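# Carry the masking tape roll to the next room's coffee table

## Task

Move the roll of masking tape onto the coffee table located in the adjoining room. The robot must not topple or finish leaning, and the tape has to rest on the table by itself at the end, not be held there by the robot.

## Robot and tools

ROBOT. A Hello Robot Stretch 4 in simulation: an omni-wheel base, a lift on a vertical mast, one arm that telescopes forward, a three-joint wrist and a two-finger gripper. It stands about 1.6 m tall; the base rim lies within 0.23 m of the base origin. Four cameras ride on it: head_camera, head_left_camera, head_right_camera (fisheye) and wrist_camera. A loose object may occasionally get a small shove from outside.

FRAMES. Base frame: origin on the floor below the base centre, x ahead, y to the left, z up. hand_pose is reported in this frame and marks the point between the fingers, 0.015 m short of the tips; the printed value may be slightly off. With all wrist joints at zero the hand axes line up with the base axes. The odometry frame is where the base frame was when the scene began; its heading runs -3.142 to 3.142, positive to the left.

execute_actions. Argument "actions" is a list holding one action or nothing (empty list = just report state and images). Optional "cameras": list of camera names, or "all"; omitted or null means every camera, [] means none. An action may contain:
- "base": exactly one relative command, an offset from where the base last measured itself. {"translate_m": d} drives straight, metres, forward positive, -2 to 2. {"strafe_m": d} slides sideways, metres, left positive, -2 to 2. {"rotate_rad": d} spins in place, radians, counter-clockwise (left) positive, -3.2 to 3.2.
- "joints": absolute targets by name, one set for the single arm: lift_m 0 to 1.2 m; arm_m 0 to 0.55 m extension; wrist_yaw_rad -1.134 to 4.276 (0 ahead, positive left, 3.14 tucked back, above 3.4 may hit the arm); wrist_pitch_rad -1.117 to 4.259 (0 level, 1.57 pointing down); wrist_roll_rad -1.117 to 4.259 (0 fingers level, positive turns clockwise seen from behind); gripper_m 0 to 0.08 m finger gap. Out-of-range joint targets are clipped and the result notes it; any other bad value or unknown key rejects the whole call with no motion.
- "pace": "slow", "default", "fast" or "max" (base up to 0.1/0.3/0.4/0.6 m/s and 1/2/3/4 rad/s; a raised lift lowers these caps, to 0.3 m/s and 1 rad/s at full height).
- "contact_limits": {"arm_m": v}, 0 gentlest to 0.75 firmest, default 0.5, how hard the arm may press before halting.
- Or alone: {"end_of_arm": "enable_torque"} to re-power a wrist or gripper motor that shut off.
All parts of one action start together; none runs past 15 s. Anything you omit may still be driving toward an earlier target without the status showing it. If a call reports a stop, further motion calls in that same reply are skipped.

wait: {"seconds": 0 to 10}; commands nothing new and returns the same state and images.
zoom_image: {"camera": name, "region": [x0, y0, x1, y1]} pixels from the top-left of that camera's latest full image, at most 504 by 504; gives a sharper crop.
finished_scene: {"scene": n} with the current scene number; ends it permanently once the last command has been held, and reports success plus the next task if any. Replying with no tool call also ends things.

RESULT LINES. base_status and joint_status: "done"; "off_target" (stopped short, may still push); "contact_stop_at_<key>" (hit something; the part then goes slack, a slack lift can sink, slack wheels can roll); "limit_stop_at_<name>", including limit_stop_at_tilt (lean over 6 degrees, lift/arm/wheels go slack until upright) and limit_stop_at_own_body (about to hit itself; move away from the body); "torque_fault" (a wrist or gripper motor went limp; send enable_torque). on_its_own lists things you did not command; "held at" means a held target, not a position. lidar_m: 12 distances in metres, 30-degree sectors, first straight ahead, counting counter-clockwise (4th left, 7th behind, 10th right); "-" means nothing seen or closer than 0.25 m; sees from about 0.15 m up, so table tops register, but misses glass, thin legs and much behind. wrist_depth_mm: 7x7 grid of median depths, 100 to 2000 mm, "-" unknown; shows the robot's own parts. base_odometry comes from wheel turns, so slip looks like travel; if turned_by_wheels and turned_by_imu differ by over ~0.1 rad, the heading is off by roughly their difference. base_tilt in degrees (forward, right positive) with a fixed bias of up to 1.5. motor_effort in percent, bracket = peak of last action, each with a small fixed offset and noise; wheel efforts positive mean turning right.

GRIPPING. Command gripper_m smaller than the object to squeeze; afterwards the reading stays above the command and gripper effort leaves 0. "off_target" after closing suggests something is held; "done" usually means empty, though thin or light grips can still say done. Gripper effort beyond about 50 for long shuts the motor off and may drop the item.

CAUTIONS. At scene start, unfold the wrist by sending lift_m 0.4 with wrist_yaw_rad 0. Tilting the gripper up (pitch below -0.2) while rolled (roll below -0.4 or above 4) risks self-collision. Don't drive or turn with over 1 kg held and arm_m above 0.2, especially fast; avoid sustained pushing or pulling, worse with a high gripper or firm contact limit. Avoid dropping, slamming, hard hits and strong pushes, and never tip or end leaning. A level gripper carrying over ~2.7 kg faults the wrist. While you think, the robot keeps holding its last command and the world keeps moving. Release the tape so it sits on the table unsupported, then retract before finishing.

Each tool is called in YAML: its name, and indented under it one key for each argument.

## Session

execute_actions:
  actions: []

Scene clock: 0.00 s.
base_odometry: x=+0.000 y=+0.000 heading=+0.000 (m, m, rad; odometry frame)
turned_by_wheels: +0.000 (rad since the last result)
turned_by_imu: +0.000 (rad since the last result)
base_tilt: forward=+0.6 right=+0.5 (deg)
lidar_m: 0.73 0.74 0.78 0.67 0.68 0.85 1.32 3.01 1.18 0.99 0.98 0.82
base_status: not commanded
joint_positions: lift_m=+0.294 arm_m=-0.001 wrist_yaw_rad=+3.240 wrist_pitch_rad=-0.005 wrist_roll_rad=-0.017 gripper_m=+0.040
joint_status: not commanded
motor_effort: lift_m=+19 arm_m=-1 wrist_yaw_rad=+1 wrist_pitch_rad=-7 wrist_roll_rad=+1 gripper_m=+0 wheel_0=+0 wheel_1=+0 wheel_2=+0 (%)
hand_pose: x=-0.0499 y=+0.0661 z=+0.4728 quat_wxyz=(-0.049, +0.003, -0.008, +0.999) (m; base frame)
wrist_depth_mm: - 138 137 1756 - 1078 788 / - - 135 1756 - 1078 798 / - - 135 1464 - 1118 809 / - 114 136 1537 - 1118 820 / 187 140 - 1863 - 1078 809 / 205 1808 1808 1661 1808 1078 809 / 203 1281 123 1205 117 931 798
pictures: head_camera, head_left_camera, head_right_camera, wrist_camera
Images, in order (width x height): head_camera 420x560, head_left_camera 420x672, head_right_camera 420x672, wrist_camera 616x392.

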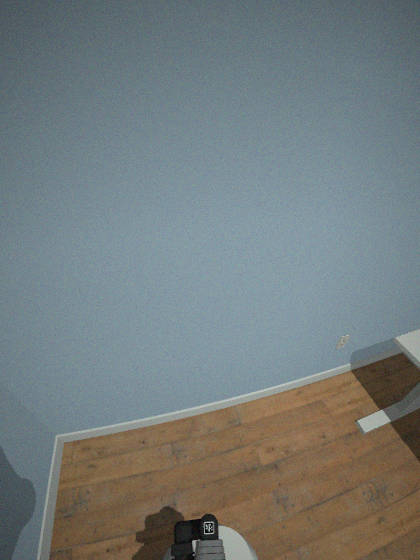

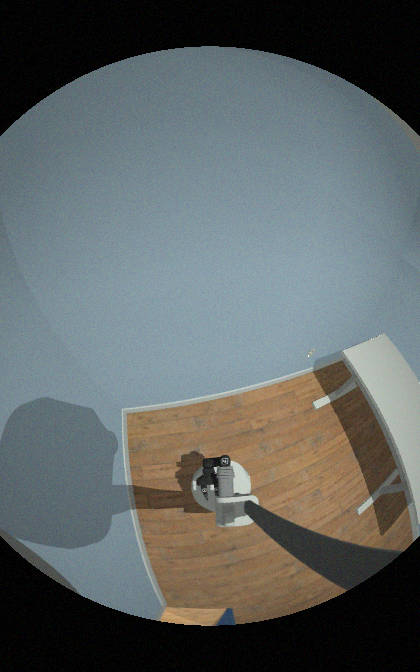

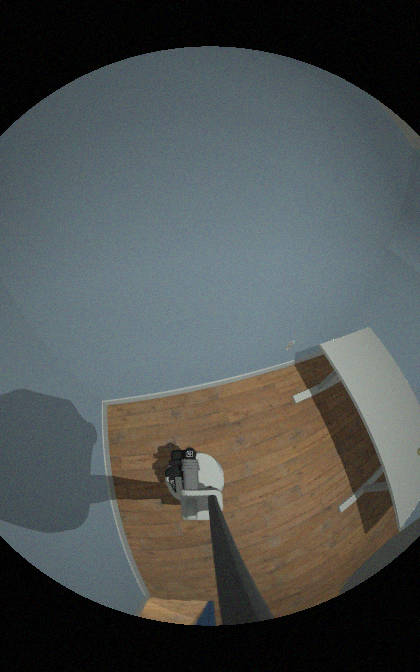

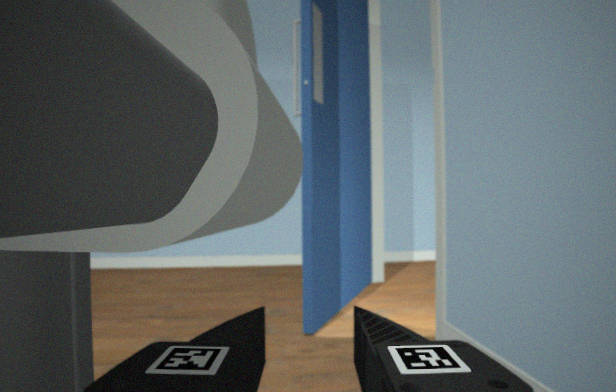

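execute_actions:
  actions:
    - {"base":{"rotate_rad":-2.0},"joints":{"lift_m":0.95,"wrist_yaw_rad":0,"gripper_m":0.08},"pace":"fast"}

Scene clock: 6.23 s.
base_odometry: x=+0.000 y=+0.000 heading=-2.000 (m, m, rad; odometry frame)
turned_by_wheels: -2.000 (rad since the last result)
turned_by_imu: -1.976 (rad since the last result)
base_tilt: forward=+0.5 right=+0.4 (deg)
lidar_m: 1.10 0.97 1.01 0.80 0.73 0.76 0.74 0.69 0.72 0.89 1.33 2.90
base_status: done
joint_positions: lift_m=+0.950 arm_m=+0.000 wrist_yaw_rad=+0.001 wrist_pitch_rad=-0.005 wrist_roll_rad=-0.017 gripper_m=+0.080
joint_status: all done
motor_effort: lift_m=+21(24) arm_m=-1(1) wrist_yaw_rad=-2(9) wrist_pitch_rad=-8(8) wrist_roll_rad=+1(1) gripper_m=+2(2) wheel_0=-1(10) wheel_1=+0(12) wheel_2=+0(11) (%)
hand_pose: x=+0.3831 y=-0.0873 z=+1.1291 quat_wxyz=(+1.000, -0.008, -0.002, +0.000) (m; base frame)
wrist_depth_mm: 1397 1576 1808 - - - - / 1366 1537 1863 - - - - / 1366 1576 1756 - - - - / 1397 1576 1863 - - - - / 1366 1576 1756 - - - - / 1336 1499 1576 - - - - / 1098 104 946 - - 108 -
pictures: head_camera, head_left_camera, head_right_camera, wrist_camera
Images, in order (width x height): head_camera 420x560, head_left_camera 420x672, head_right_camera 420x672, wrist_camera 616x392.

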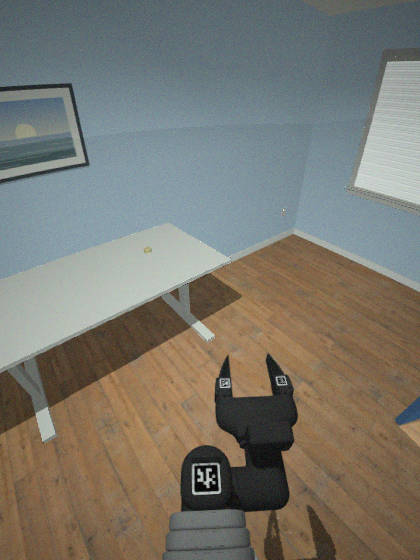

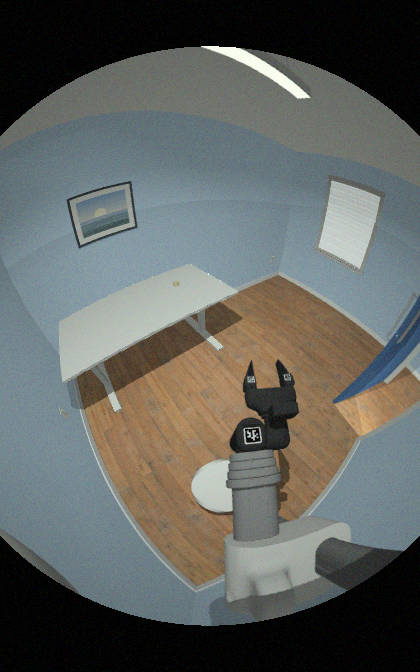

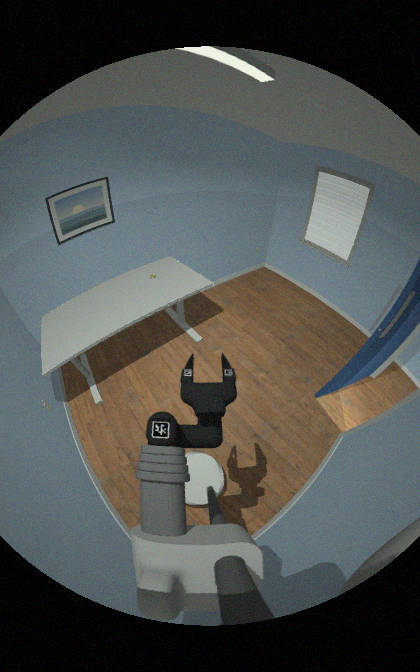

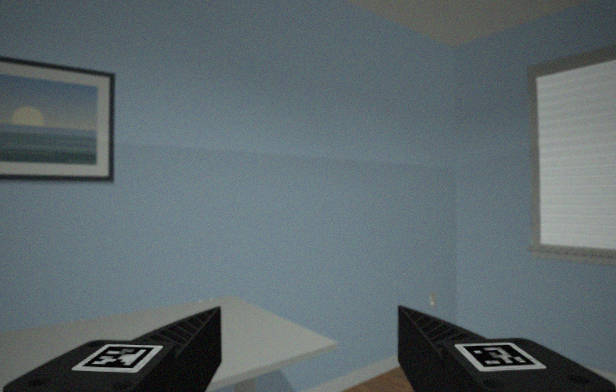

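execute_actions:
  actions:
    - {"base":{"rotate_rad":0.72},"joints":{"wrist_pitch_rad":1.0},"pace":"fast"}
  cameras: []

execute_actions:
  actions:
    - {"base":{"strafe_m":-0.68},"pace":"fast"}
  cameras: []

execute_actions:
  actions:
    - {"base":{"translate_m":0.7},"pace":"fast"}
  cameras: ["head_camera","wrist_camera"]

Scene clock: 19.80 s.
base_odometry: x=+0.000 y=+0.000 heading=-1.281 (m, m, rad; odometry frame)
turned_by_wheels: +0.719 (rad since the last result)
turned_by_imu: +0.710 (rad since the last result)
base_tilt: forward=+0.6 right=+0.5 (deg)
lidar_m: 0.95 0.99 0.76 0.71 0.79 0.70 0.67 0.75 1.13 1.32 1.36 1.01
base_status: done
joint_positions: lift_m=+0.950 arm_m=+0.000 wrist_yaw_rad=+0.000 wrist_pitch_rad=+1.001 wrist_roll_rad=-0.017 gripper_m=+0.080
joint_status: all done
motor_effort: lift_m=+20(21) arm_m=-1(1) wrist_yaw_rad=+0(1) wrist_pitch_rad=-1(6) wrist_roll_rad=+0(0) gripper_m=+2(2) wheel_0=-1(5) wheel_1=-3(7) wheel_2=-3(8) (%)
hand_pose: x=+0.2851 y=-0.0874 z=+0.9490 quat_wxyz=(+0.877, -0.007, +0.480, +0.004) (m; base frame)
wrist_depth_mm: 1098 1537 1661 1708 1708 1708 1537 / 1118 1537 1661 1661 1661 1661 1576 / 1118 1499 1464 1499 1464 1430 1464 / 1118 1366 1336 1366 1366 1336 1336 / 1118 1229 1229 1229 1182 1205 1182 / 1042 1118 1118 1138 1118 1098 1078 / 1060 104 991 1025 1008 108 1060
pictures: none
No camera images: the call's "cameras" was empty. Leave "cameras" out to get every camera's image.

Scene clock: 22.93 s.
base_odometry: x=-0.651 y=-0.194 heading=-1.281 (m, m, rad; odometry frame)
turned_by_wheels: +0.000 (rad since the last result)
turned_by_imu: +0.000 (rad since the last result)
base_tilt: forward=+0.7 right=+0.4 (deg)
lidar_m: 0.93 1.02 1.45 1.41 0.97 0.76 0.73 0.78 0.69 2.28 2.28 0.99
base_status: done
joint_positions: lift_m=+0.950 arm_m=+0.000 wrist_yaw_rad=+0.000 wrist_pitch_rad=+1.001 wrist_roll_rad=-0.017 gripper_m=+0.080
joint_status: not commanded
motor_effort: lift_m=+20(20) arm_m=-1(1) wrist_yaw_rad=+0(0) wrist_pitch_rad=-4(4) wrist_roll_rad=+1(1) gripper_m=+1(2) wheel_0=+1(11) wheel_1=-2(13) wheel_2=+0(2) (%)
hand_pose: x=+0.2851 y=-0.0874 z=+0.9490 quat_wxyz=(+0.877, -0.007, +0.480, +0.004) (m; base frame)
wrist_depth_mm: 1708 1708 1708 1708 1537 1576 1576 / 1618 1708 1661 1661 1618 1661 1661 / 1464 1499 1464 1464 1397 1464 1464 / 1336 1336 1397 1336 1336 1336 1336 / 1229 1229 1229 1229 1205 1182 1182 / 1118 1098 1098 1098 1118 1098 1098 / 1042 104 991 1042 991 108 1042
pictures: none
No camera images: the call's "cameras" was empty. Leave "cameras" out to get every camera's image.

Scene clock: 26.27 s.
base_odometry: x=-0.451 y=-0.865 heading=-1.281 (m, m, rad; odometry frame)
turned_by_wheels: +0.000 (rad since the last result)
turned_by_imu: -0.005 (rad since the last result)
base_tilt: forward=+0.7 right=+0.6 (deg)
lidar_m: 0.25 0.28 0.43 1.37 1.45 1.47 1.43 1.20 2.25 2.35 0.36 0.26
base_status: done
joint_positions: lift_m=+0.950 arm_m=+0.000 wrist_yaw_rad=+0.000 wrist_pitch_rad=+1.001 wrist_roll_rad=-0.017 gripper_m=+0.080
joint_status: not commanded
motor_effort: lift_m=+20(20) arm_m=-1(1) wrist_yaw_rad=-1(1) wrist_pitch_rad=-3(2) wrist_roll_rad=+1(0) gripper_m=+3(1) wheel_0=+2(8) wheel_1=+2(9) wheel_2=+1(14) (%)
hand_pose: x=+0.2851 y=-0.0874 z=+0.9490 quat_wxyz=(+0.877, -0.007, +0.480, +0.004) (m; base frame)
wrist_depth_mm: 661 654 654 654 647 661 842 / 585 574 580 559 574 574 946 / 521 512 508 512 508 512 1118 / 462 462 462 459 455 452 1255 / 421 421 424 421 421 413 418 / 387 384 384 384 382 379 379 / 362 104 343 355 347 108 -
pictures: head_camera, wrist_camera
Images, in order (width x height): head_camera 420x560, wrist_camera 616x392.

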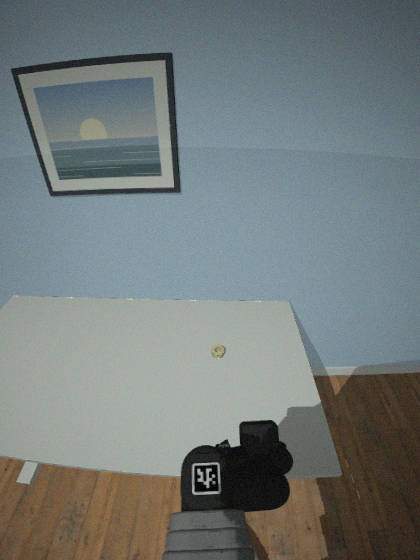

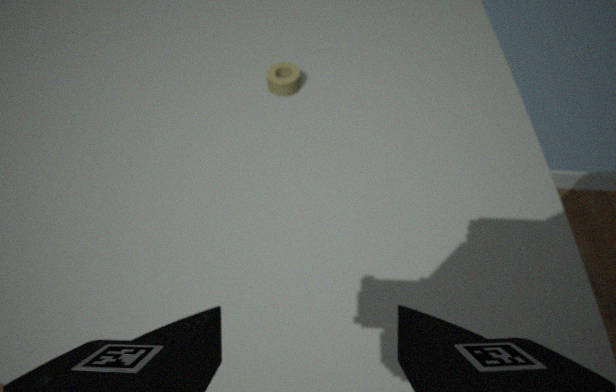

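execute_actions:
  actions:
    - {"base":{"strafe_m":0.04},"joints":{"arm_m":0.33,"lift_m":0.81},"pace":"fast"}
  cameras: ["wrist_camera"]

Scene clock: 35.63 s.
base_odometry: x=-0.413 y=-0.854 heading=-1.281 (m, m, rad; odometry frame)
turned_by_wheels: +0.000 (rad since the last result)
turned_by_imu: +0.000 (rad since the last result)
base_tilt: forward=+0.8 right=+0.5 (deg)
lidar_m: 0.25 0.30 0.40 1.30 1.42 1.46 1.41 1.19 2.26 2.36 0.35 0.25
base_status: done
joint_positions: lift_m=+0.810 arm_m=+0.329 wrist_yaw_rad=+0.000 wrist_pitch_rad=+1.001 wrist_roll_rad=-0.017 gripper_m=+0.080
joint_status: all done
motor_effort: lift_m=+17(17) arm_m=+6(7) wrist_yaw_rad=-2(1) wrist_pitch_rad=-2(6) wrist_roll_rad=+1(0) gripper_m=+2(2) wheel_0=+1(10) wheel_1=+0(13) wheel_2=+0(1) (%)
hand_pose: x=+0.6147 y=-0.0874 z=+0.8092 quat_wxyz=(+0.877, -0.007, +0.480, +0.004) (m; base frame)
wrist_depth_mm: 418 410 413 413 413 404 407 / 368 366 364 362 359 357 357 / 325 325 322 320 319 317 319 / 294 293 290 285 289 287 286 / 267 267 265 256 263 262 260 / 244 244 242 242 241 241 239 / 228 104 216 224 217 108 -
pictures: wrist_camera
Images, in order (width x height): wrist_camera 616x392.

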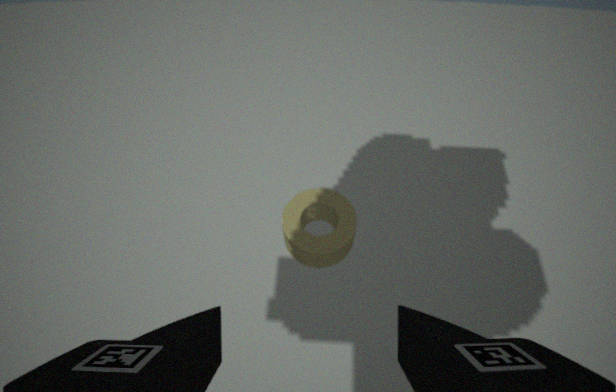

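execute_actions:
  actions:
    - {"base":{"strafe_m":-0.007},"joints":{"arm_m":0.39,"lift_m":0.755}}
  cameras: ["wrist_camera","head_camera"]

Scene clock: 41.23 s.
base_odometry: x=-0.420 y=-0.856 heading=-1.281 (m, m, rad; odometry frame)
turned_by_wheels: +0.000 (rad since the last result)
turned_by_imu: +0.000 (rad since the last result)
base_tilt: forward=+0.6 right=+0.5 (deg)
lidar_m: 0.25 0.26 0.40 1.31 1.41 1.45 1.43 1.19 2.28 2.37 0.37 0.27
base_status: done
joint_positions: lift_m=+0.755 arm_m=+0.389 wrist_yaw_rad=+0.000 wrist_pitch_rad=+1.002 wrist_roll_rad=-0.017 gripper_m=+0.080
joint_status: all done
motor_effort: lift_m=+16(15) arm_m=+5(6) wrist_yaw_rad=+1(2) wrist_pitch_rad=-6(3) wrist_roll_rad=+1(0) gripper_m=+2(2) wheel_0=+0(12) wheel_1=-2(7) wheel_2=+0(1) (%)
hand_pose: x=+0.6746 y=-0.0874 z=+0.7543 quat_wxyz=(+0.877, -0.007, +0.480, +0.004) (m; base frame)
wrist_depth_mm: 325 320 320 320 315 312 314 / 285 282 279 278 278 276 277 / 253 250 250 248 247 246 246 / 226 225 224 224 223 222 222 / 206 205 204 180 203 202 202 / 188 188 187 165 186 185 185 / 176 104 167 173 168 108 -
pictures: head_camera, wrist_camera
Images, in order (width x height): head_camera 420x560, wrist_camera 616x392.

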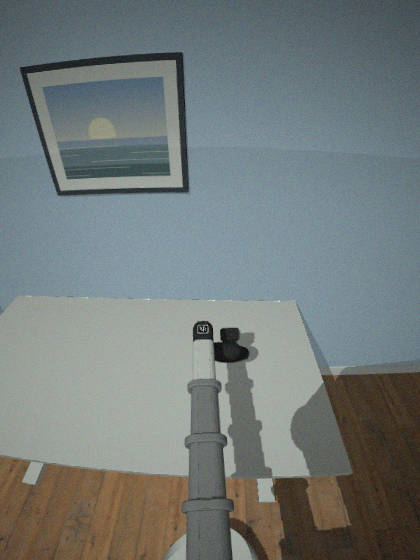

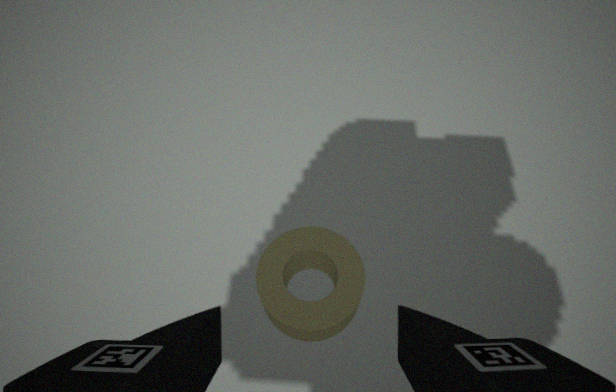

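execute_actions:
  actions:
    - {"joints":{"arm_m":0.412,"lift_m":0.738}}
  cameras: ["wrist_camera"]

execute_actions:
  actions:
    - {"joints":{"gripper_m":0.03}}
  cameras: ["wrist_camera"]

execute_actions:
  actions:
    - {"joints":{"lift_m":0.8},"pace":"fast"}
  cameras: ["wrist_camera"]

Scene clock: 48.50 s.
base_odometry: x=-0.420 y=-0.856 heading=-1.281 (m, m, rad; odometry frame)
turned_by_wheels: +0.000 (rad since the last result)
turned_by_imu: +0.000 (rad since the last result)
base_tilt: forward=+0.7 right=+0.4 (deg)
lidar_m: 0.25 0.25 0.41 1.31 1.42 1.47 1.41 1.21 2.27 2.37 0.37 0.27
base_status: not commanded
joint_positions: lift_m=+0.739 arm_m=+0.410 wrist_yaw_rad=-0.004 wrist_pitch_rad=+1.002 wrist_roll_rad=-0.017 gripper_m=+0.080
joint_status: all done
motor_effort: lift_m=+6(16) arm_m=+10(10) wrist_yaw_rad=+13(12) wrist_pitch_rad=-6(6) wrist_roll_rad=+0(0) gripper_m=+2(1) wheel_0=+0(0) wheel_1=-2(2) wheel_2=+0(0) (%)
hand_pose: x=+0.6954 y=-0.0879 z=+0.7381 quat_wxyz=(+0.877, -0.006, +0.480, +0.002) (m; base frame)
wrist_depth_mm: 310 306 306 306 306 301 303 / 271 270 266 267 266 264 266 / 240 238 237 236 236 236 236 / 215 214 214 213 212 212 212 / 195 195 194 195 193 193 191 / 178 178 179 159 176 177 175 / 166 104 159 143 158 108 -
pictures: wrist_camera
Images, in order (width x height): wrist_camera 616x392.

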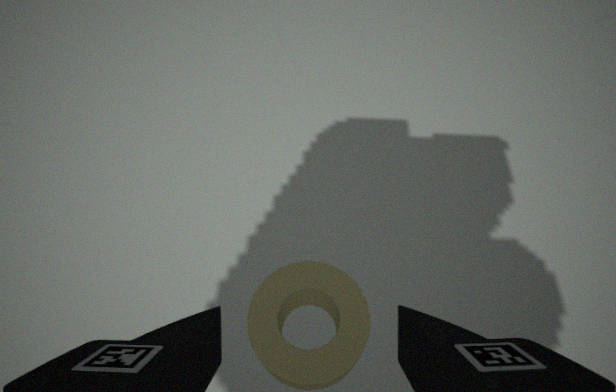

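Scene clock: 49.60 s.
base_odometry: x=-0.420 y=-0.856 heading=-1.281 (m, m, rad; odometry frame)
turned_by_wheels: +0.000 (rad since the last result)
turned_by_imu: +0.000 (rad since the last result)
base_tilt: forward=+0.8 right=+0.4 (deg)
lidar_m: 0.25 0.28 0.42 1.32 1.42 1.47 1.39 1.20 2.25 2.37 0.36 0.28
base_status: not commanded
joint_positions: lift_m=+0.739 arm_m=+0.411 wrist_yaw_rad=+0.000 wrist_pitch_rad=+0.993 wrist_roll_rad=-0.017 gripper_m=+0.048
joint_status: gripper_m off_target (ended at +0.048, target +0.030)
on_its_own: gripper_m is held at +0.042, not at your +0.030, by its contact guard: the fingers met something
motor_effort: lift_m=+9(9) arm_m=+6(9) wrist_yaw_rad=+2(14) wrist_pitch_rad=+21(21) wrist_roll_rad=+1(1) gripper_m=-40(40) wheel_0=+0(0) wheel_1=-2(2) wheel_2=+0(0) (%)
hand_pose: x=+0.6980 y=-0.0875 z=+0.7389 quat_wxyz=(+0.879, -0.007, +0.476, +0.004) (m; base frame)
wrist_depth_mm: 315 312 314 310 309 304 307 / 274 272 271 268 268 268 270 / 242 241 239 238 238 237 237 / 216 216 213 214 214 213 213 / 196 195 196 195 195 193 193 / 178 178 178 158 177 176 176 / 165 167 124 141 120 136 -
pictures: wrist_camera
Images, in order (width x height): wrist_camera 616x392.

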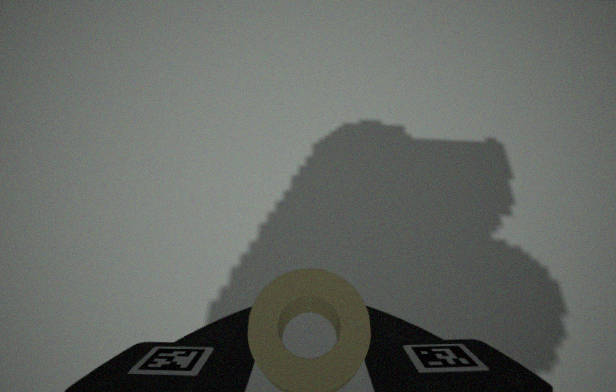

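Scene clock: 50.60 s.
base_odometry: x=-0.420 y=-0.856 heading=-1.281 (m, m, rad; odometry frame)
turned_by_wheels: +0.000 (rad since the last result)
turned_by_imu: +0.000 (rad since the last result)
base_tilt: forward=+0.8 right=+0.4 (deg)
lidar_m: 0.27 0.26 0.41 1.32 1.43 1.48 1.41 1.20 2.25 2.38 0.36 0.27
base_status: not commanded
joint_positions: lift_m=+0.800 arm_m=+0.411 wrist_yaw_rad=+0.000 wrist_pitch_rad=+1.001 wrist_roll_rad=-0.017 gripper_m=+0.048
joint_status: all done
on_its_own: gripper_m is held at +0.042, not at your +0.030, by its contact guard: the fingers met something
motor_effort: lift_m=+21(25) arm_m=+4(6) wrist_yaw_rad=+0(2) wrist_pitch_rad=-5(22) wrist_roll_rad=+1(1) gripper_m=-40(40) wheel_0=+0(0) wheel_1=-2(2) wheel_2=+0(0) (%)
hand_pose: x=+0.6968 y=-0.0874 z=+0.7989 quat_wxyz=(+0.877, -0.007, +0.480, +0.004) (m; base frame)
wrist_depth_mm: 410 394 394 394 397 389 384 / 353 347 345 345 343 342 345 / 310 310 307 306 307 304 303 / 279 278 278 277 276 276 273 / 255 253 253 253 252 250 249 / 232 231 232 158 230 230 229 / 215 216 124 141 120 160 213
pictures: wrist_camera
Images, in order (width x height): wrist_camera 616x392.

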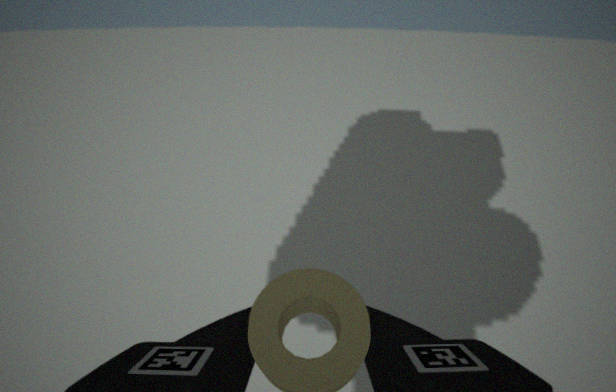

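execute_actions:
  actions:
    - {"base":{"translate_m":-0.5},"joints":{"arm_m":0},"pace":"fast"}
  cameras: []

execute_actions:
  actions:
    - {"base":{"rotate_rad":-3.14},"pace":"fast"}
  cameras: ["head_camera","head_left_camera"]

Scene clock: 58.73 s.
base_odometry: x=-0.562 y=-0.377 heading=-1.281 (m, m, rad; odometry frame)
turned_by_wheels: +0.000 (rad since the last result)
turned_by_imu: +0.003 (rad since the last result)
base_tilt: forward=+0.7 right=+0.5 (deg)
lidar_m: 0.74 0.78 1.16 1.36 1.21 0.97 0.91 1.00 0.84 2.35 2.02 0.76
base_status: done
joint_positions: lift_m=+0.800 arm_m=+0.001 wrist_yaw_rad=+0.000 wrist_pitch_rad=+1.002 wrist_roll_rad=-0.017 gripper_m=+0.048
joint_status: all done
on_its_own: gripper_m is held at +0.042, not at your +0.030, by its contact guard: the fingers met something
motor_effort: lift_m=+20(21) arm_m=-5(6) wrist_yaw_rad=+1(0) wrist_pitch_rad=-5(5) wrist_roll_rad=+1(0) gripper_m=-40(40) wheel_0=-2(8) wheel_1=-3(9) wheel_2=+0(12) (%)
hand_pose: x=+0.2863 y=-0.0875 z=+0.7989 quat_wxyz=(+0.877, -0.007, +0.480, +0.004) (m; base frame)
wrist_depth_mm: 1499 1464 1430 1366 1366 1336 1366 / 1464 1430 1430 1430 1366 1397 1430 / 1255 1308 1255 1255 1255 1255 1255 / 1160 1160 1160 1138 1138 1138 1118 / 1042 1042 1060 1042 1042 1042 1008 / 960 976 960 158 960 960 946 / 878 891 124 141 120 488 878
pictures: none
No camera images: the call's "cameras" was empty. Leave "cameras" out to get every camera's image.

Scene clock: 61.43 s.
base_odometry: x=-0.563 y=-0.377 heading=+1.862 (m, m, rad; odometry frame)
turned_by_wheels: -3.140 (rad since the last result)
turned_by_imu: -3.102 (rad since the last result)
base_tilt: forward=+0.7 right=+0.5 (deg)
lidar_m: 0.91 1.01 0.82 2.27 2.00 0.76 0.74 0.81 1.24 1.36 1.25 0.95
base_status: done
joint_positions: lift_m=+0.800 arm_m=+0.001 wrist_yaw_rad=+0.000 wrist_pitch_rad=+1.002 wrist_roll_rad=-0.017 gripper_m=+0.048
joint_status: not commanded
on_its_own: gripper_m is held at +0.042, not at your +0.030, by its contact guard: the fingers met something
motor_effort: lift_m=+20(20) arm_m=-5(5) wrist_yaw_rad=+3(1) wrist_pitch_rad=-4(5) wrist_roll_rad=+1(1) gripper_m=-40(39) wheel_0=+1(9) wheel_1=+1(11) wheel_2=+2(10) (%)
hand_pose: x=+0.2864 y=-0.0874 z=+0.7990 quat_wxyz=(+0.877, -0.007, +0.480, +0.004) (m; base frame)
wrist_depth_mm: 820 809 788 768 750 732 732 / 1397 931 917 891 866 842 831 / 1281 1118 1098 1078 1060 991 991 / 1160 1160 1160 1160 1160 1118 1118 / 1025 1025 1042 1042 1025 1042 1025 / 960 960 960 158 946 946 946 / 904 891 124 141 120 492 878
pictures: head_camera, head_left_camera
Images, in order (width x height): head_camera 420x560, head_left_camera 420x672.

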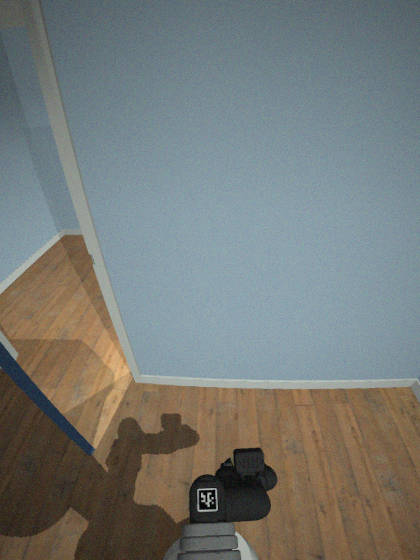

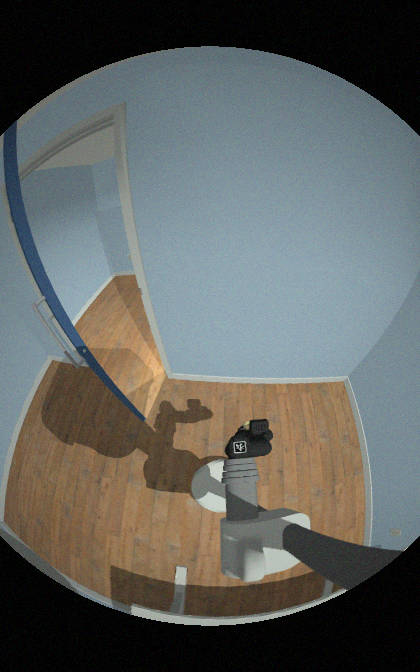

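execute_actions:
  actions:
    - {"base":{"translate_m":0.63},"joints":{"wrist_pitch_rad":1.6,"lift_m":0.6},"pace":"fast"}
  cameras: []

execute_actions:
  actions:
    - {"base":{"strafe_m":0.4}}
  cameras: ["head_camera","head_left_camera"]

Scene clock: 75.67 s.
base_odometry: x=-0.744 y=+0.227 heading=+1.863 (m, m, rad; odometry frame)
turned_by_wheels: +0.000 (rad since the last result)
turned_by_imu: -0.005 (rad since the last result)
base_tilt: forward=+0.6 right=+0.5 (deg)
lidar_m: 0.28 0.32 0.49 0.59 2.41 1.41 1.37 1.49 1.47 1.00 0.43 0.30
base_status: done
joint_positions: lift_m=+0.600 arm_m=+0.001 wrist_yaw_rad=+0.000 wrist_pitch_rad=+1.600 wrist_roll_rad=-0.017 gripper_m=+0.048
joint_status: all done
on_its_own: gripper_m is held at +0.042, not at your +0.030, by its contact guard: the fingers met something
motor_effort: lift_m=+17(23) arm_m=-5(5) wrist_yaw_rad=+1(3) wrist_pitch_rad=+0(3) wrist_roll_rad=+1(1) gripper_m=-40(39) wheel_0=+0(8) wheel_1=+2(9) wheel_2=+0(13) (%)
hand_pose: x=+0.1655 y=-0.0874 z=+0.5658 quat_wxyz=(+0.697, -0.006, +0.717, +0.006) (m; base frame)
wrist_depth_mm: 271 265 252 246 238 233 224 / 433 418 399 384 362 340 322 / 715 723 715 715 661 627 609 / 723 723 715 707 715 707 715 / 715 723 500 500 723 715 715 / 732 512 504 158 535 715 715 / 732 504 124 141 120 415 723
pictures: none
No camera images: the call's "cameras" was empty. Leave "cameras" out to get every camera's image.

Scene clock: 78.33 s.
base_odometry: x=-1.127 y=+0.112 heading=+1.863 (m, m, rad; odometry frame)
turned_by_wheels: +0.000 (rad since the last result)
turned_by_imu: -0.001 (rad since the last result)
base_tilt: forward=+0.8 right=+0.5 (deg)
lidar_m: 0.32 2.51 0.56 0.25 0.25 2.17 1.33 1.50 1.89 1.10 0.46 0.35
base_status: done
joint_positions: lift_m=+0.600 arm_m=+0.001 wrist_yaw_rad=+0.000 wrist_pitch_rad=+1.600 wrist_roll_rad=-0.017 gripper_m=+0.048
joint_status: not commanded
on_its_own: gripper_m is held at +0.042, not at your +0.030, by its contact guard: the fingers met something
motor_effort: lift_m=+17(17) arm_m=-5(5) wrist_yaw_rad=+1(1) wrist_pitch_rad=+0(2) wrist_roll_rad=+1(0) gripper_m=-40(40) wheel_0=+1(8) wheel_1=+1(11) wheel_2=+0(0) (%)
hand_pose: x=+0.1655 y=-0.0874 z=+0.5658 quat_wxyz=(+0.697, -0.006, +0.717, +0.006) (m; base frame)
wrist_depth_mm: 707 327 330 320 312 307 300 / 723 715 488 500 477 445 421 / 715 723 715 723 715 715 715 / 723 723 723 723 715 707 707 / 732 723 504 504 723 715 723 / 627 508 508 158 530 732 715 / 544 508 124 141 120 415 707
pictures: head_camera, head_left_camera
Images, in order (width x height): head_camera 420x560, head_left_camera 420x672.

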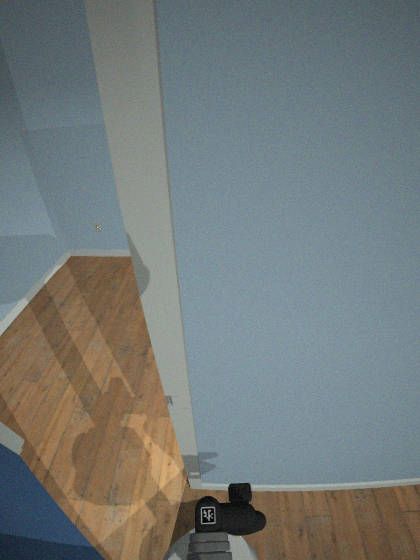

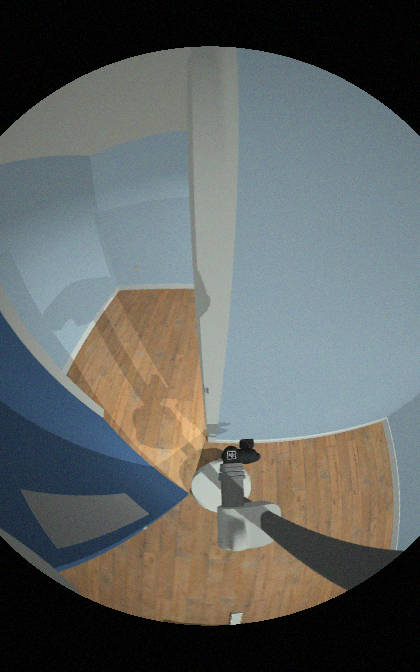

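execute_actions:
  actions:
    - {"base":{"strafe_m":0.42},"pace":"slow"}
  cameras: ["head_camera","head_left_camera"]

Scene clock: 87.13 s.
base_odometry: x=-1.529 y=-0.009 heading=+1.863 (m, m, rad; odometry frame)
turned_by_wheels: +0.000 (rad since the last result)
turned_by_imu: +0.001 (rad since the last result)
base_tilt: forward=+0.7 right=+0.5 (deg)
lidar_m: 2.61 1.94 0.37 0.25 0.25 0.25 0.29 1.45 2.13 1.20 0.52 0.45
base_status: done
joint_positions: lift_m=+0.600 arm_m=+0.001 wrist_yaw_rad=+0.000 wrist_pitch_rad=+1.600 wrist_roll_rad=-0.017 gripper_m=+0.048
joint_status: not commanded
on_its_own: gripper_m is held at +0.042, not at your +0.030, by its contact guard: the fingers met something
motor_effort: lift_m=+17(18) arm_m=-5(5) wrist_yaw_rad=+0(1) wrist_pitch_rad=+1(0) wrist_roll_rad=+1(1) gripper_m=-39(40) wheel_0=-2(13) wheel_1=+5(19) wheel_2=+1(6) (%)
hand_pose: x=+0.1655 y=-0.0874 z=+0.5657 quat_wxyz=(+0.697, -0.006, +0.717, +0.006) (m; base frame)
wrist_depth_mm: 715 707 715 707 715 484 357 / 715 715 715 707 723 574 530 / 723 715 707 715 707 723 707 / 715 723 723 707 715 723 715 / 640 732 508 504 707 715 707 / 564 504 500 158 535 715 723 / 512 508 123 141 120 413 723
pictures: head_camera, head_left_camera
Images, in order (width x height): head_camera 420x560, head_left_camera 420x672.

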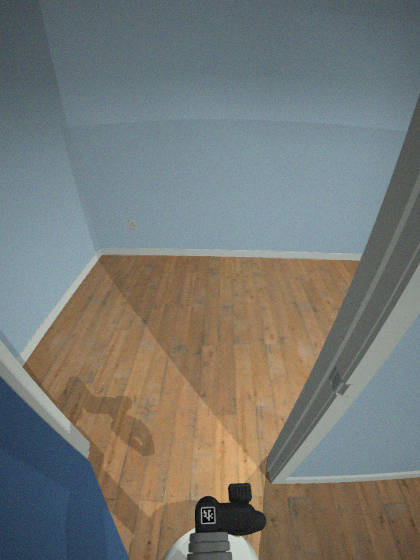

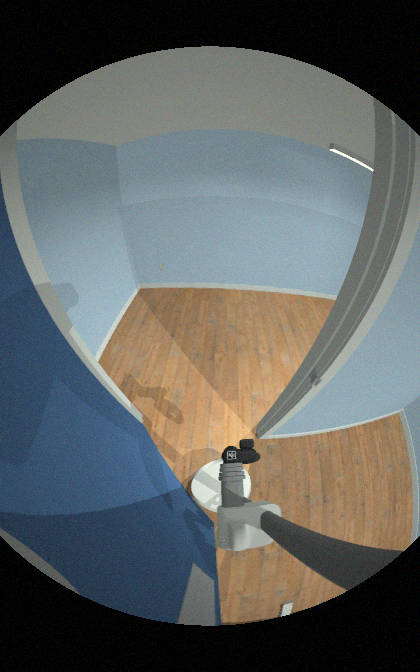

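execute_actions:
  actions:
    - {"base":{"strafe_m":0.08},"pace":"slow"}
  cameras: []

execute_actions:
  actions:
    - {"base":{"translate_m":1.2},"pace":"fast"}
  cameras: []

execute_actions:
  actions:
    - {"base":{"rotate_rad":-1.5},"pace":"fast"}
  cameras: ["head_camera","head_left_camera"]

Scene clock: 95.10 s.
base_odometry: x=-1.605 y=-0.032 heading=+1.863 (m, m, rad; odometry frame)
turned_by_wheels: +0.000 (rad since the last result)
turned_by_imu: -0.001 (rad since the last result)
base_tilt: forward=+0.7 right=+0.4 (deg)
lidar_m: 2.62 1.88 0.31 0.25 0.25 0.25 0.33 1.44 2.13 1.23 0.52 0.55
base_status: done
joint_positions: lift_m=+0.600 arm_m=+0.001 wrist_yaw_rad=+0.000 wrist_pitch_rad=+1.600 wrist_roll_rad=-0.017 gripper_m=+0.048
joint_status: not commanded
on_its_own: gripper_m is held at +0.042, not at your +0.030, by its contact guard: the fingers met something
motor_effort: lift_m=+18(19) arm_m=-5(5) wrist_yaw_rad=+1(0) wrist_pitch_rad=+0(3) wrist_roll_rad=+1(1) gripper_m=-40(39) wheel_0=-2(13) wheel_1=+3(14) wheel_2=+0(6) (%)
hand_pose: x=+0.1655 y=-0.0874 z=+0.5656 quat_wxyz=(+0.697, -0.006, +0.717, +0.006) (m; base frame)
wrist_depth_mm: 715 707 707 707 699 699 452 / 715 715 715 715 723 661 517 / 723 715 715 715 707 715 707 / 691 715 707 715 732 715 707 / 609 723 508 504 715 715 707 / 549 508 508 158 530 732 715 / 508 512 124 141 120 415 715
pictures: none
No camera images: the call's "cameras" was empty. Leave "cameras" out to get every camera's image.

Scene clock: 99.40 s.
base_odometry: x=-1.951 y=+1.117 heading=+1.863 (m, m, rad; odometry frame)
turned_by_wheels: +0.000 (rad since the last result)
turned_by_imu: -0.009 (rad since the last result)
base_tilt: forward=+0.8 right=+0.6 (deg)
lidar_m: 1.42 1.54 1.30 1.28 0.83 0.84 1.20 0.78 1.00 1.84 1.93 1.46
base_status: done
joint_positions: lift_m=+0.600 arm_m=+0.001 wrist_yaw_rad=+0.000 wrist_pitch_rad=+1.600 wrist_roll_rad=-0.017 gripper_m=+0.048
joint_status: not commanded
on_its_own: gripper_m is held at +0.042, not at your +0.030, by its contact guard: the fingers met something
motor_effort: lift_m=+19(19) arm_m=-5(5) wrist_yaw_rad=+0(0) wrist_pitch_rad=-1(0) wrist_roll_rad=+0(1) gripper_m=-39(39) wheel_0=+1(7) wheel_1=+0(9) wheel_2=+2(16) (%)
hand_pose: x=+0.1655 y=-0.0874 z=+0.5656 quat_wxyz=(+0.697, -0.006, +0.717, +0.006) (m; base frame)
wrist_depth_mm: 723 707 707 707 699 707 699 / 715 715 715 707 715 707 707 / 723 723 715 715 723 715 715 / 715 715 715 715 715 707 707 / 741 723 504 500 723 715 715 / 723 504 504 158 525 715 723 / 723 512 124 141 120 413 723
pictures: none
No camera images: the call's "cameras" was empty. Leave "cameras" out to get every camera's image.

Scene clock: 101.13 s.
base_odometry: x=-1.951 y=+1.117 heading=+0.364 (m, m, rad; odometry frame)
turned_by_wheels: -1.500 (rad since the last result)
turned_by_imu: -1.482 (rad since the last result)
base_tilt: forward=+0.7 right=+0.4 (deg)
lidar_m: 1.79 1.80 1.45 1.42 1.58 1.30 1.28 0.86 0.90 1.31 0.77 1.07
base_status: done
joint_positions: lift_m=+0.600 arm_m=+0.001 wrist_yaw_rad=+0.000 wrist_pitch_rad=+1.600 wrist_roll_rad=-0.017 gripper_m=+0.048
joint_status: not commanded
on_its_own: gripper_m is held at +0.042, not at your +0.030, by its contact guard: the fingers met something
motor_effort: lift_m=+19(19) arm_m=-5(5) wrist_yaw_rad=+1(0) wrist_pitch_rad=+3(0) wrist_roll_rad=+2(1) gripper_m=-39(41) wheel_0=+2(9) wheel_1=+0(12) wheel_2=+3(12) (%)
hand_pose: x=+0.1656 y=-0.0874 z=+0.5656 quat_wxyz=(+0.697, -0.006, +0.717, +0.006) (m; base frame)
wrist_depth_mm: 715 707 707 707 707 707 699 / 715 715 707 707 715 707 699 / 707 715 715 715 707 707 715 / 723 715 732 707 715 715 723 / 723 723 500 500 732 715 723 / 723 504 508 158 530 715 715 / 732 508 124 141 120 413 723
pictures: head_camera, head_left_camera
Images, in order (width x height): head_camera 420x560, head_left_camera 420x672.

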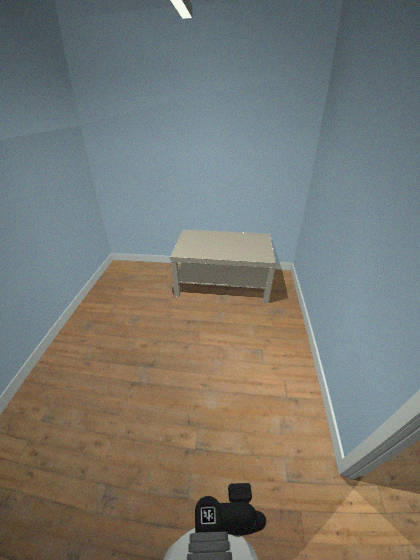

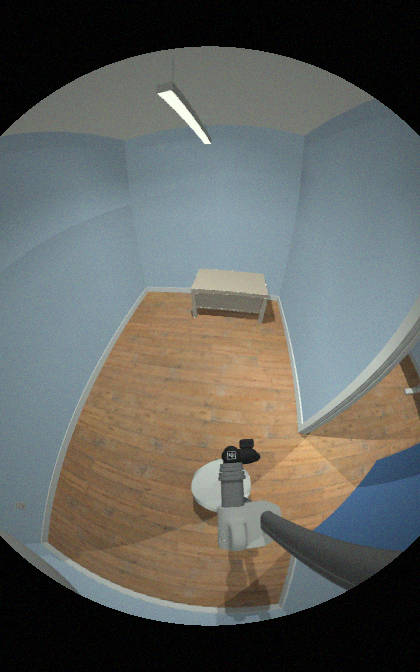

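execute_actions:
  actions:
    - {"base":{"translate_m":1.3},"joints":{"wrist_pitch_rad":1.0,"arm_m":0.4},"pace":"max"}
  cameras: ["head_camera","wrist_camera"]

Scene clock: 110.50 s.
base_odometry: x=-0.736 y=+1.580 heading=+0.364 (m, m, rad; odometry frame)
turned_by_wheels: +0.000 (rad since the last result)
turned_by_imu: -0.010 (rad since the last result)
base_tilt: forward=+0.8 right=+0.5 (deg)
lidar_m: 0.55 0.60 1.27 1.24 1.38 2.10 2.25 1.02 0.83 0.81 0.69 0.55
base_status: done
joint_positions: lift_m=+0.600 arm_m=+0.399 wrist_yaw_rad=+0.000 wrist_pitch_rad=+1.001 wrist_roll_rad=-0.017 gripper_m=+0.048
joint_status: all done
on_its_own: gripper_m is held at +0.042, not at your +0.030, by its contact guard: the fingers met something
motor_effort: lift_m=+19(19) arm_m=+5(6) wrist_yaw_rad=-2(1) wrist_pitch_rad=-5(9) wrist_roll_rad=+1(1) gripper_m=-40(40) wheel_0=+1(5) wheel_1=+1(9) wheel_2=+1(16) (%)
hand_pose: x=+0.6847 y=-0.0874 z=+0.5991 quat_wxyz=(+0.877, -0.007, +0.480, +0.004) (m; base frame)
wrist_depth_mm: 603 521 530 521 512 504 500 / 683 452 449 449 445 445 449 / 407 404 402 399 399 397 399 / 366 366 362 362 359 357 357 / 332 330 329 327 327 325 324 / 303 301 303 158 301 300 297 / 279 283 124 141 120 191 277
pictures: head_camera, wrist_camera
Images, in order (width x height): head_camera 420x560, wrist_camera 616x392.

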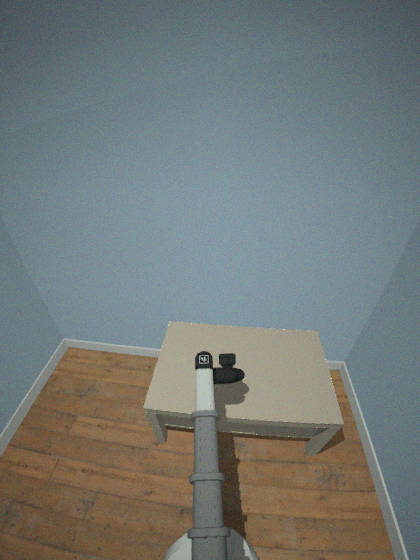

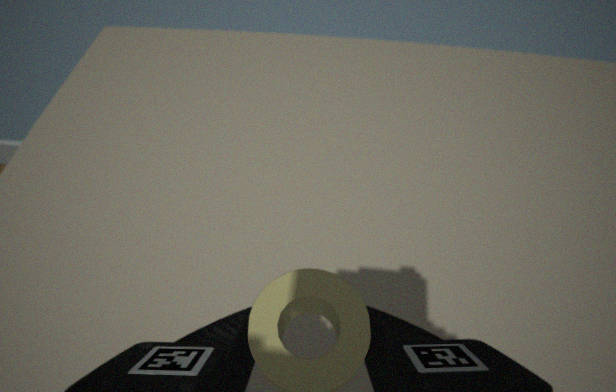

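execute_actions:
  actions:
    - {"joints":{"lift_m":0.478,"arm_m":0.45}}
  cameras: []

execute_actions:
  actions:
    - {"joints":{"gripper_m":0.075}}
  cameras: []

execute_actions:
  actions:
    - {"joints":{"lift_m":0.56},"pace":"fast"}
  cameras: ["wrist_camera"]

Scene clock: 120.03 s.
base_odometry: x=-0.736 y=+1.580 heading=+0.364 (m, m, rad; odometry frame)
turned_by_wheels: +0.000 (rad since the last result)
turned_by_imu: +0.000 (rad since the last result)
base_tilt: forward=+0.7 right=+0.4 (deg)
lidar_m: 0.54 0.59 1.25 1.24 1.37 2.13 2.27 1.04 0.83 0.79 0.70 0.54
base_status: not commanded
joint_positions: lift_m=+0.478 arm_m=+0.449 wrist_yaw_rad=+0.000 wrist_pitch_rad=+1.002 wrist_roll_rad=-0.017 gripper_m=+0.048
joint_status: all done
on_its_own: gripper_m is held at +0.042, not at your +0.030, by its contact guard: the fingers met something
motor_effort: lift_m=+16(22) arm_m=+6(7) wrist_yaw_rad=+1(1) wrist_pitch_rad=-6(6) wrist_roll_rad=+1(1) gripper_m=-39(39) wheel_0=+1(1) wheel_1=+1(1) wheel_2=+0(0) (%)
hand_pose: x=+0.7345 y=-0.0874 z=+0.4772 quat_wxyz=(+0.877, -0.007, +0.480, +0.004) (m; base frame)
wrist_depth_mm: 312 307 307 307 306 301 303 / 276 271 270 268 267 267 267 / 242 241 239 238 237 237 236 / 218 217 216 215 214 214 212 / 197 197 197 196 195 194 193 / 180 180 180 159 179 178 177 / 167 168 124 141 120 137 -
pictures: none
No camera images: the call's "cameras" was empty. Leave "cameras" out to get every camera's image.

Scene clock: 121.00 s.
base_odometry: x=-0.736 y=+1.580 heading=+0.364 (m, m, rad; odometry frame)
turned_by_wheels: +0.000 (rad since the last result)
turned_by_imu: +0.000 (rad since the last result)
base_tilt: forward=+0.6 right=+0.4 (deg)
lidar_m: 0.55 0.62 1.26 1.22 1.38 2.13 2.25 1.04 0.82 0.79 0.69 0.54
base_status: not commanded
joint_positions: lift_m=+0.478 arm_m=+0.449 wrist_yaw_rad=+0.000 wrist_pitch_rad=+1.002 wrist_roll_rad=-0.017 gripper_m=+0.075
joint_status: all done
motor_effort: lift_m=+17(17) arm_m=+5(6) wrist_yaw_rad=+1(1) wrist_pitch_rad=-3(4) wrist_roll_rad=+1(1) gripper_m=+1(39) wheel_0=+1(1) wheel_1=+1(1) wheel_2=+0(0) (%)
hand_pose: x=+0.7345 y=-0.0874 z=+0.4772 quat_wxyz=(+0.877, -0.007, +0.480, +0.004) (m; base frame)
wrist_depth_mm: 314 307 307 306 304 300 301 / 273 271 268 267 268 266 266 / 243 241 240 239 238 236 236 / 217 217 215 216 213 214 213 / 196 197 197 196 196 195 193 / 181 181 181 160 179 179 177 / 169 107 151 143 157 108 -
pictures: none
No camera images: the call's "cameras" was empty. Leave "cameras" out to get every camera's image.

Scene clock: 122.10 s.
base_odometry: x=-0.736 y=+1.580 heading=+0.364 (m, m, rad; odometry frame)
turned_by_wheels: +0.000 (rad since the last result)
turned_by_imu: +0.000 (rad since the last result)
base_tilt: forward=+0.8 right=+0.4 (deg)
lidar_m: 0.52 0.62 1.25 1.24 1.37 2.10 2.25 1.03 0.83 0.80 0.69 0.53
base_status: not commanded
joint_positions: lift_m=+0.560 arm_m=+0.449 wrist_yaw_rad=+0.000 wrist_pitch_rad=+1.002 wrist_roll_rad=-0.017 gripper_m=+0.075
joint_status: all done
motor_effort: lift_m=+21(21) arm_m=+5(6) wrist_yaw_rad=+0(0) wrist_pitch_rad=-5(4) wrist_roll_rad=+1(1) gripper_m=+2(3) wheel_0=+1(1) wheel_1=+1(1) wheel_2=+0(0) (%)
hand_pose: x=+0.7346 y=-0.0874 z=+0.5589 quat_wxyz=(+0.877, -0.007, +0.480, +0.004) (m; base frame)
wrist_depth_mm: 525 445 449 466 459 452 449 / 399 394 392 387 387 387 387 / 351 353 347 345 343 345 342 / 315 314 314 312 312 310 310 / 286 286 287 285 285 282 282 / 264 263 262 263 260 259 258 / 245 107 194 221 234 108 -
pictures: wrist_camera
Images, in order (width x height): wrist_camera 616x392.

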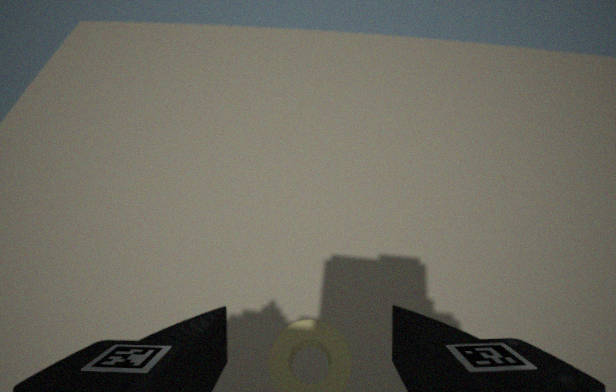

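finished_scene:
  scene: 1

The scene is finished: the task was done.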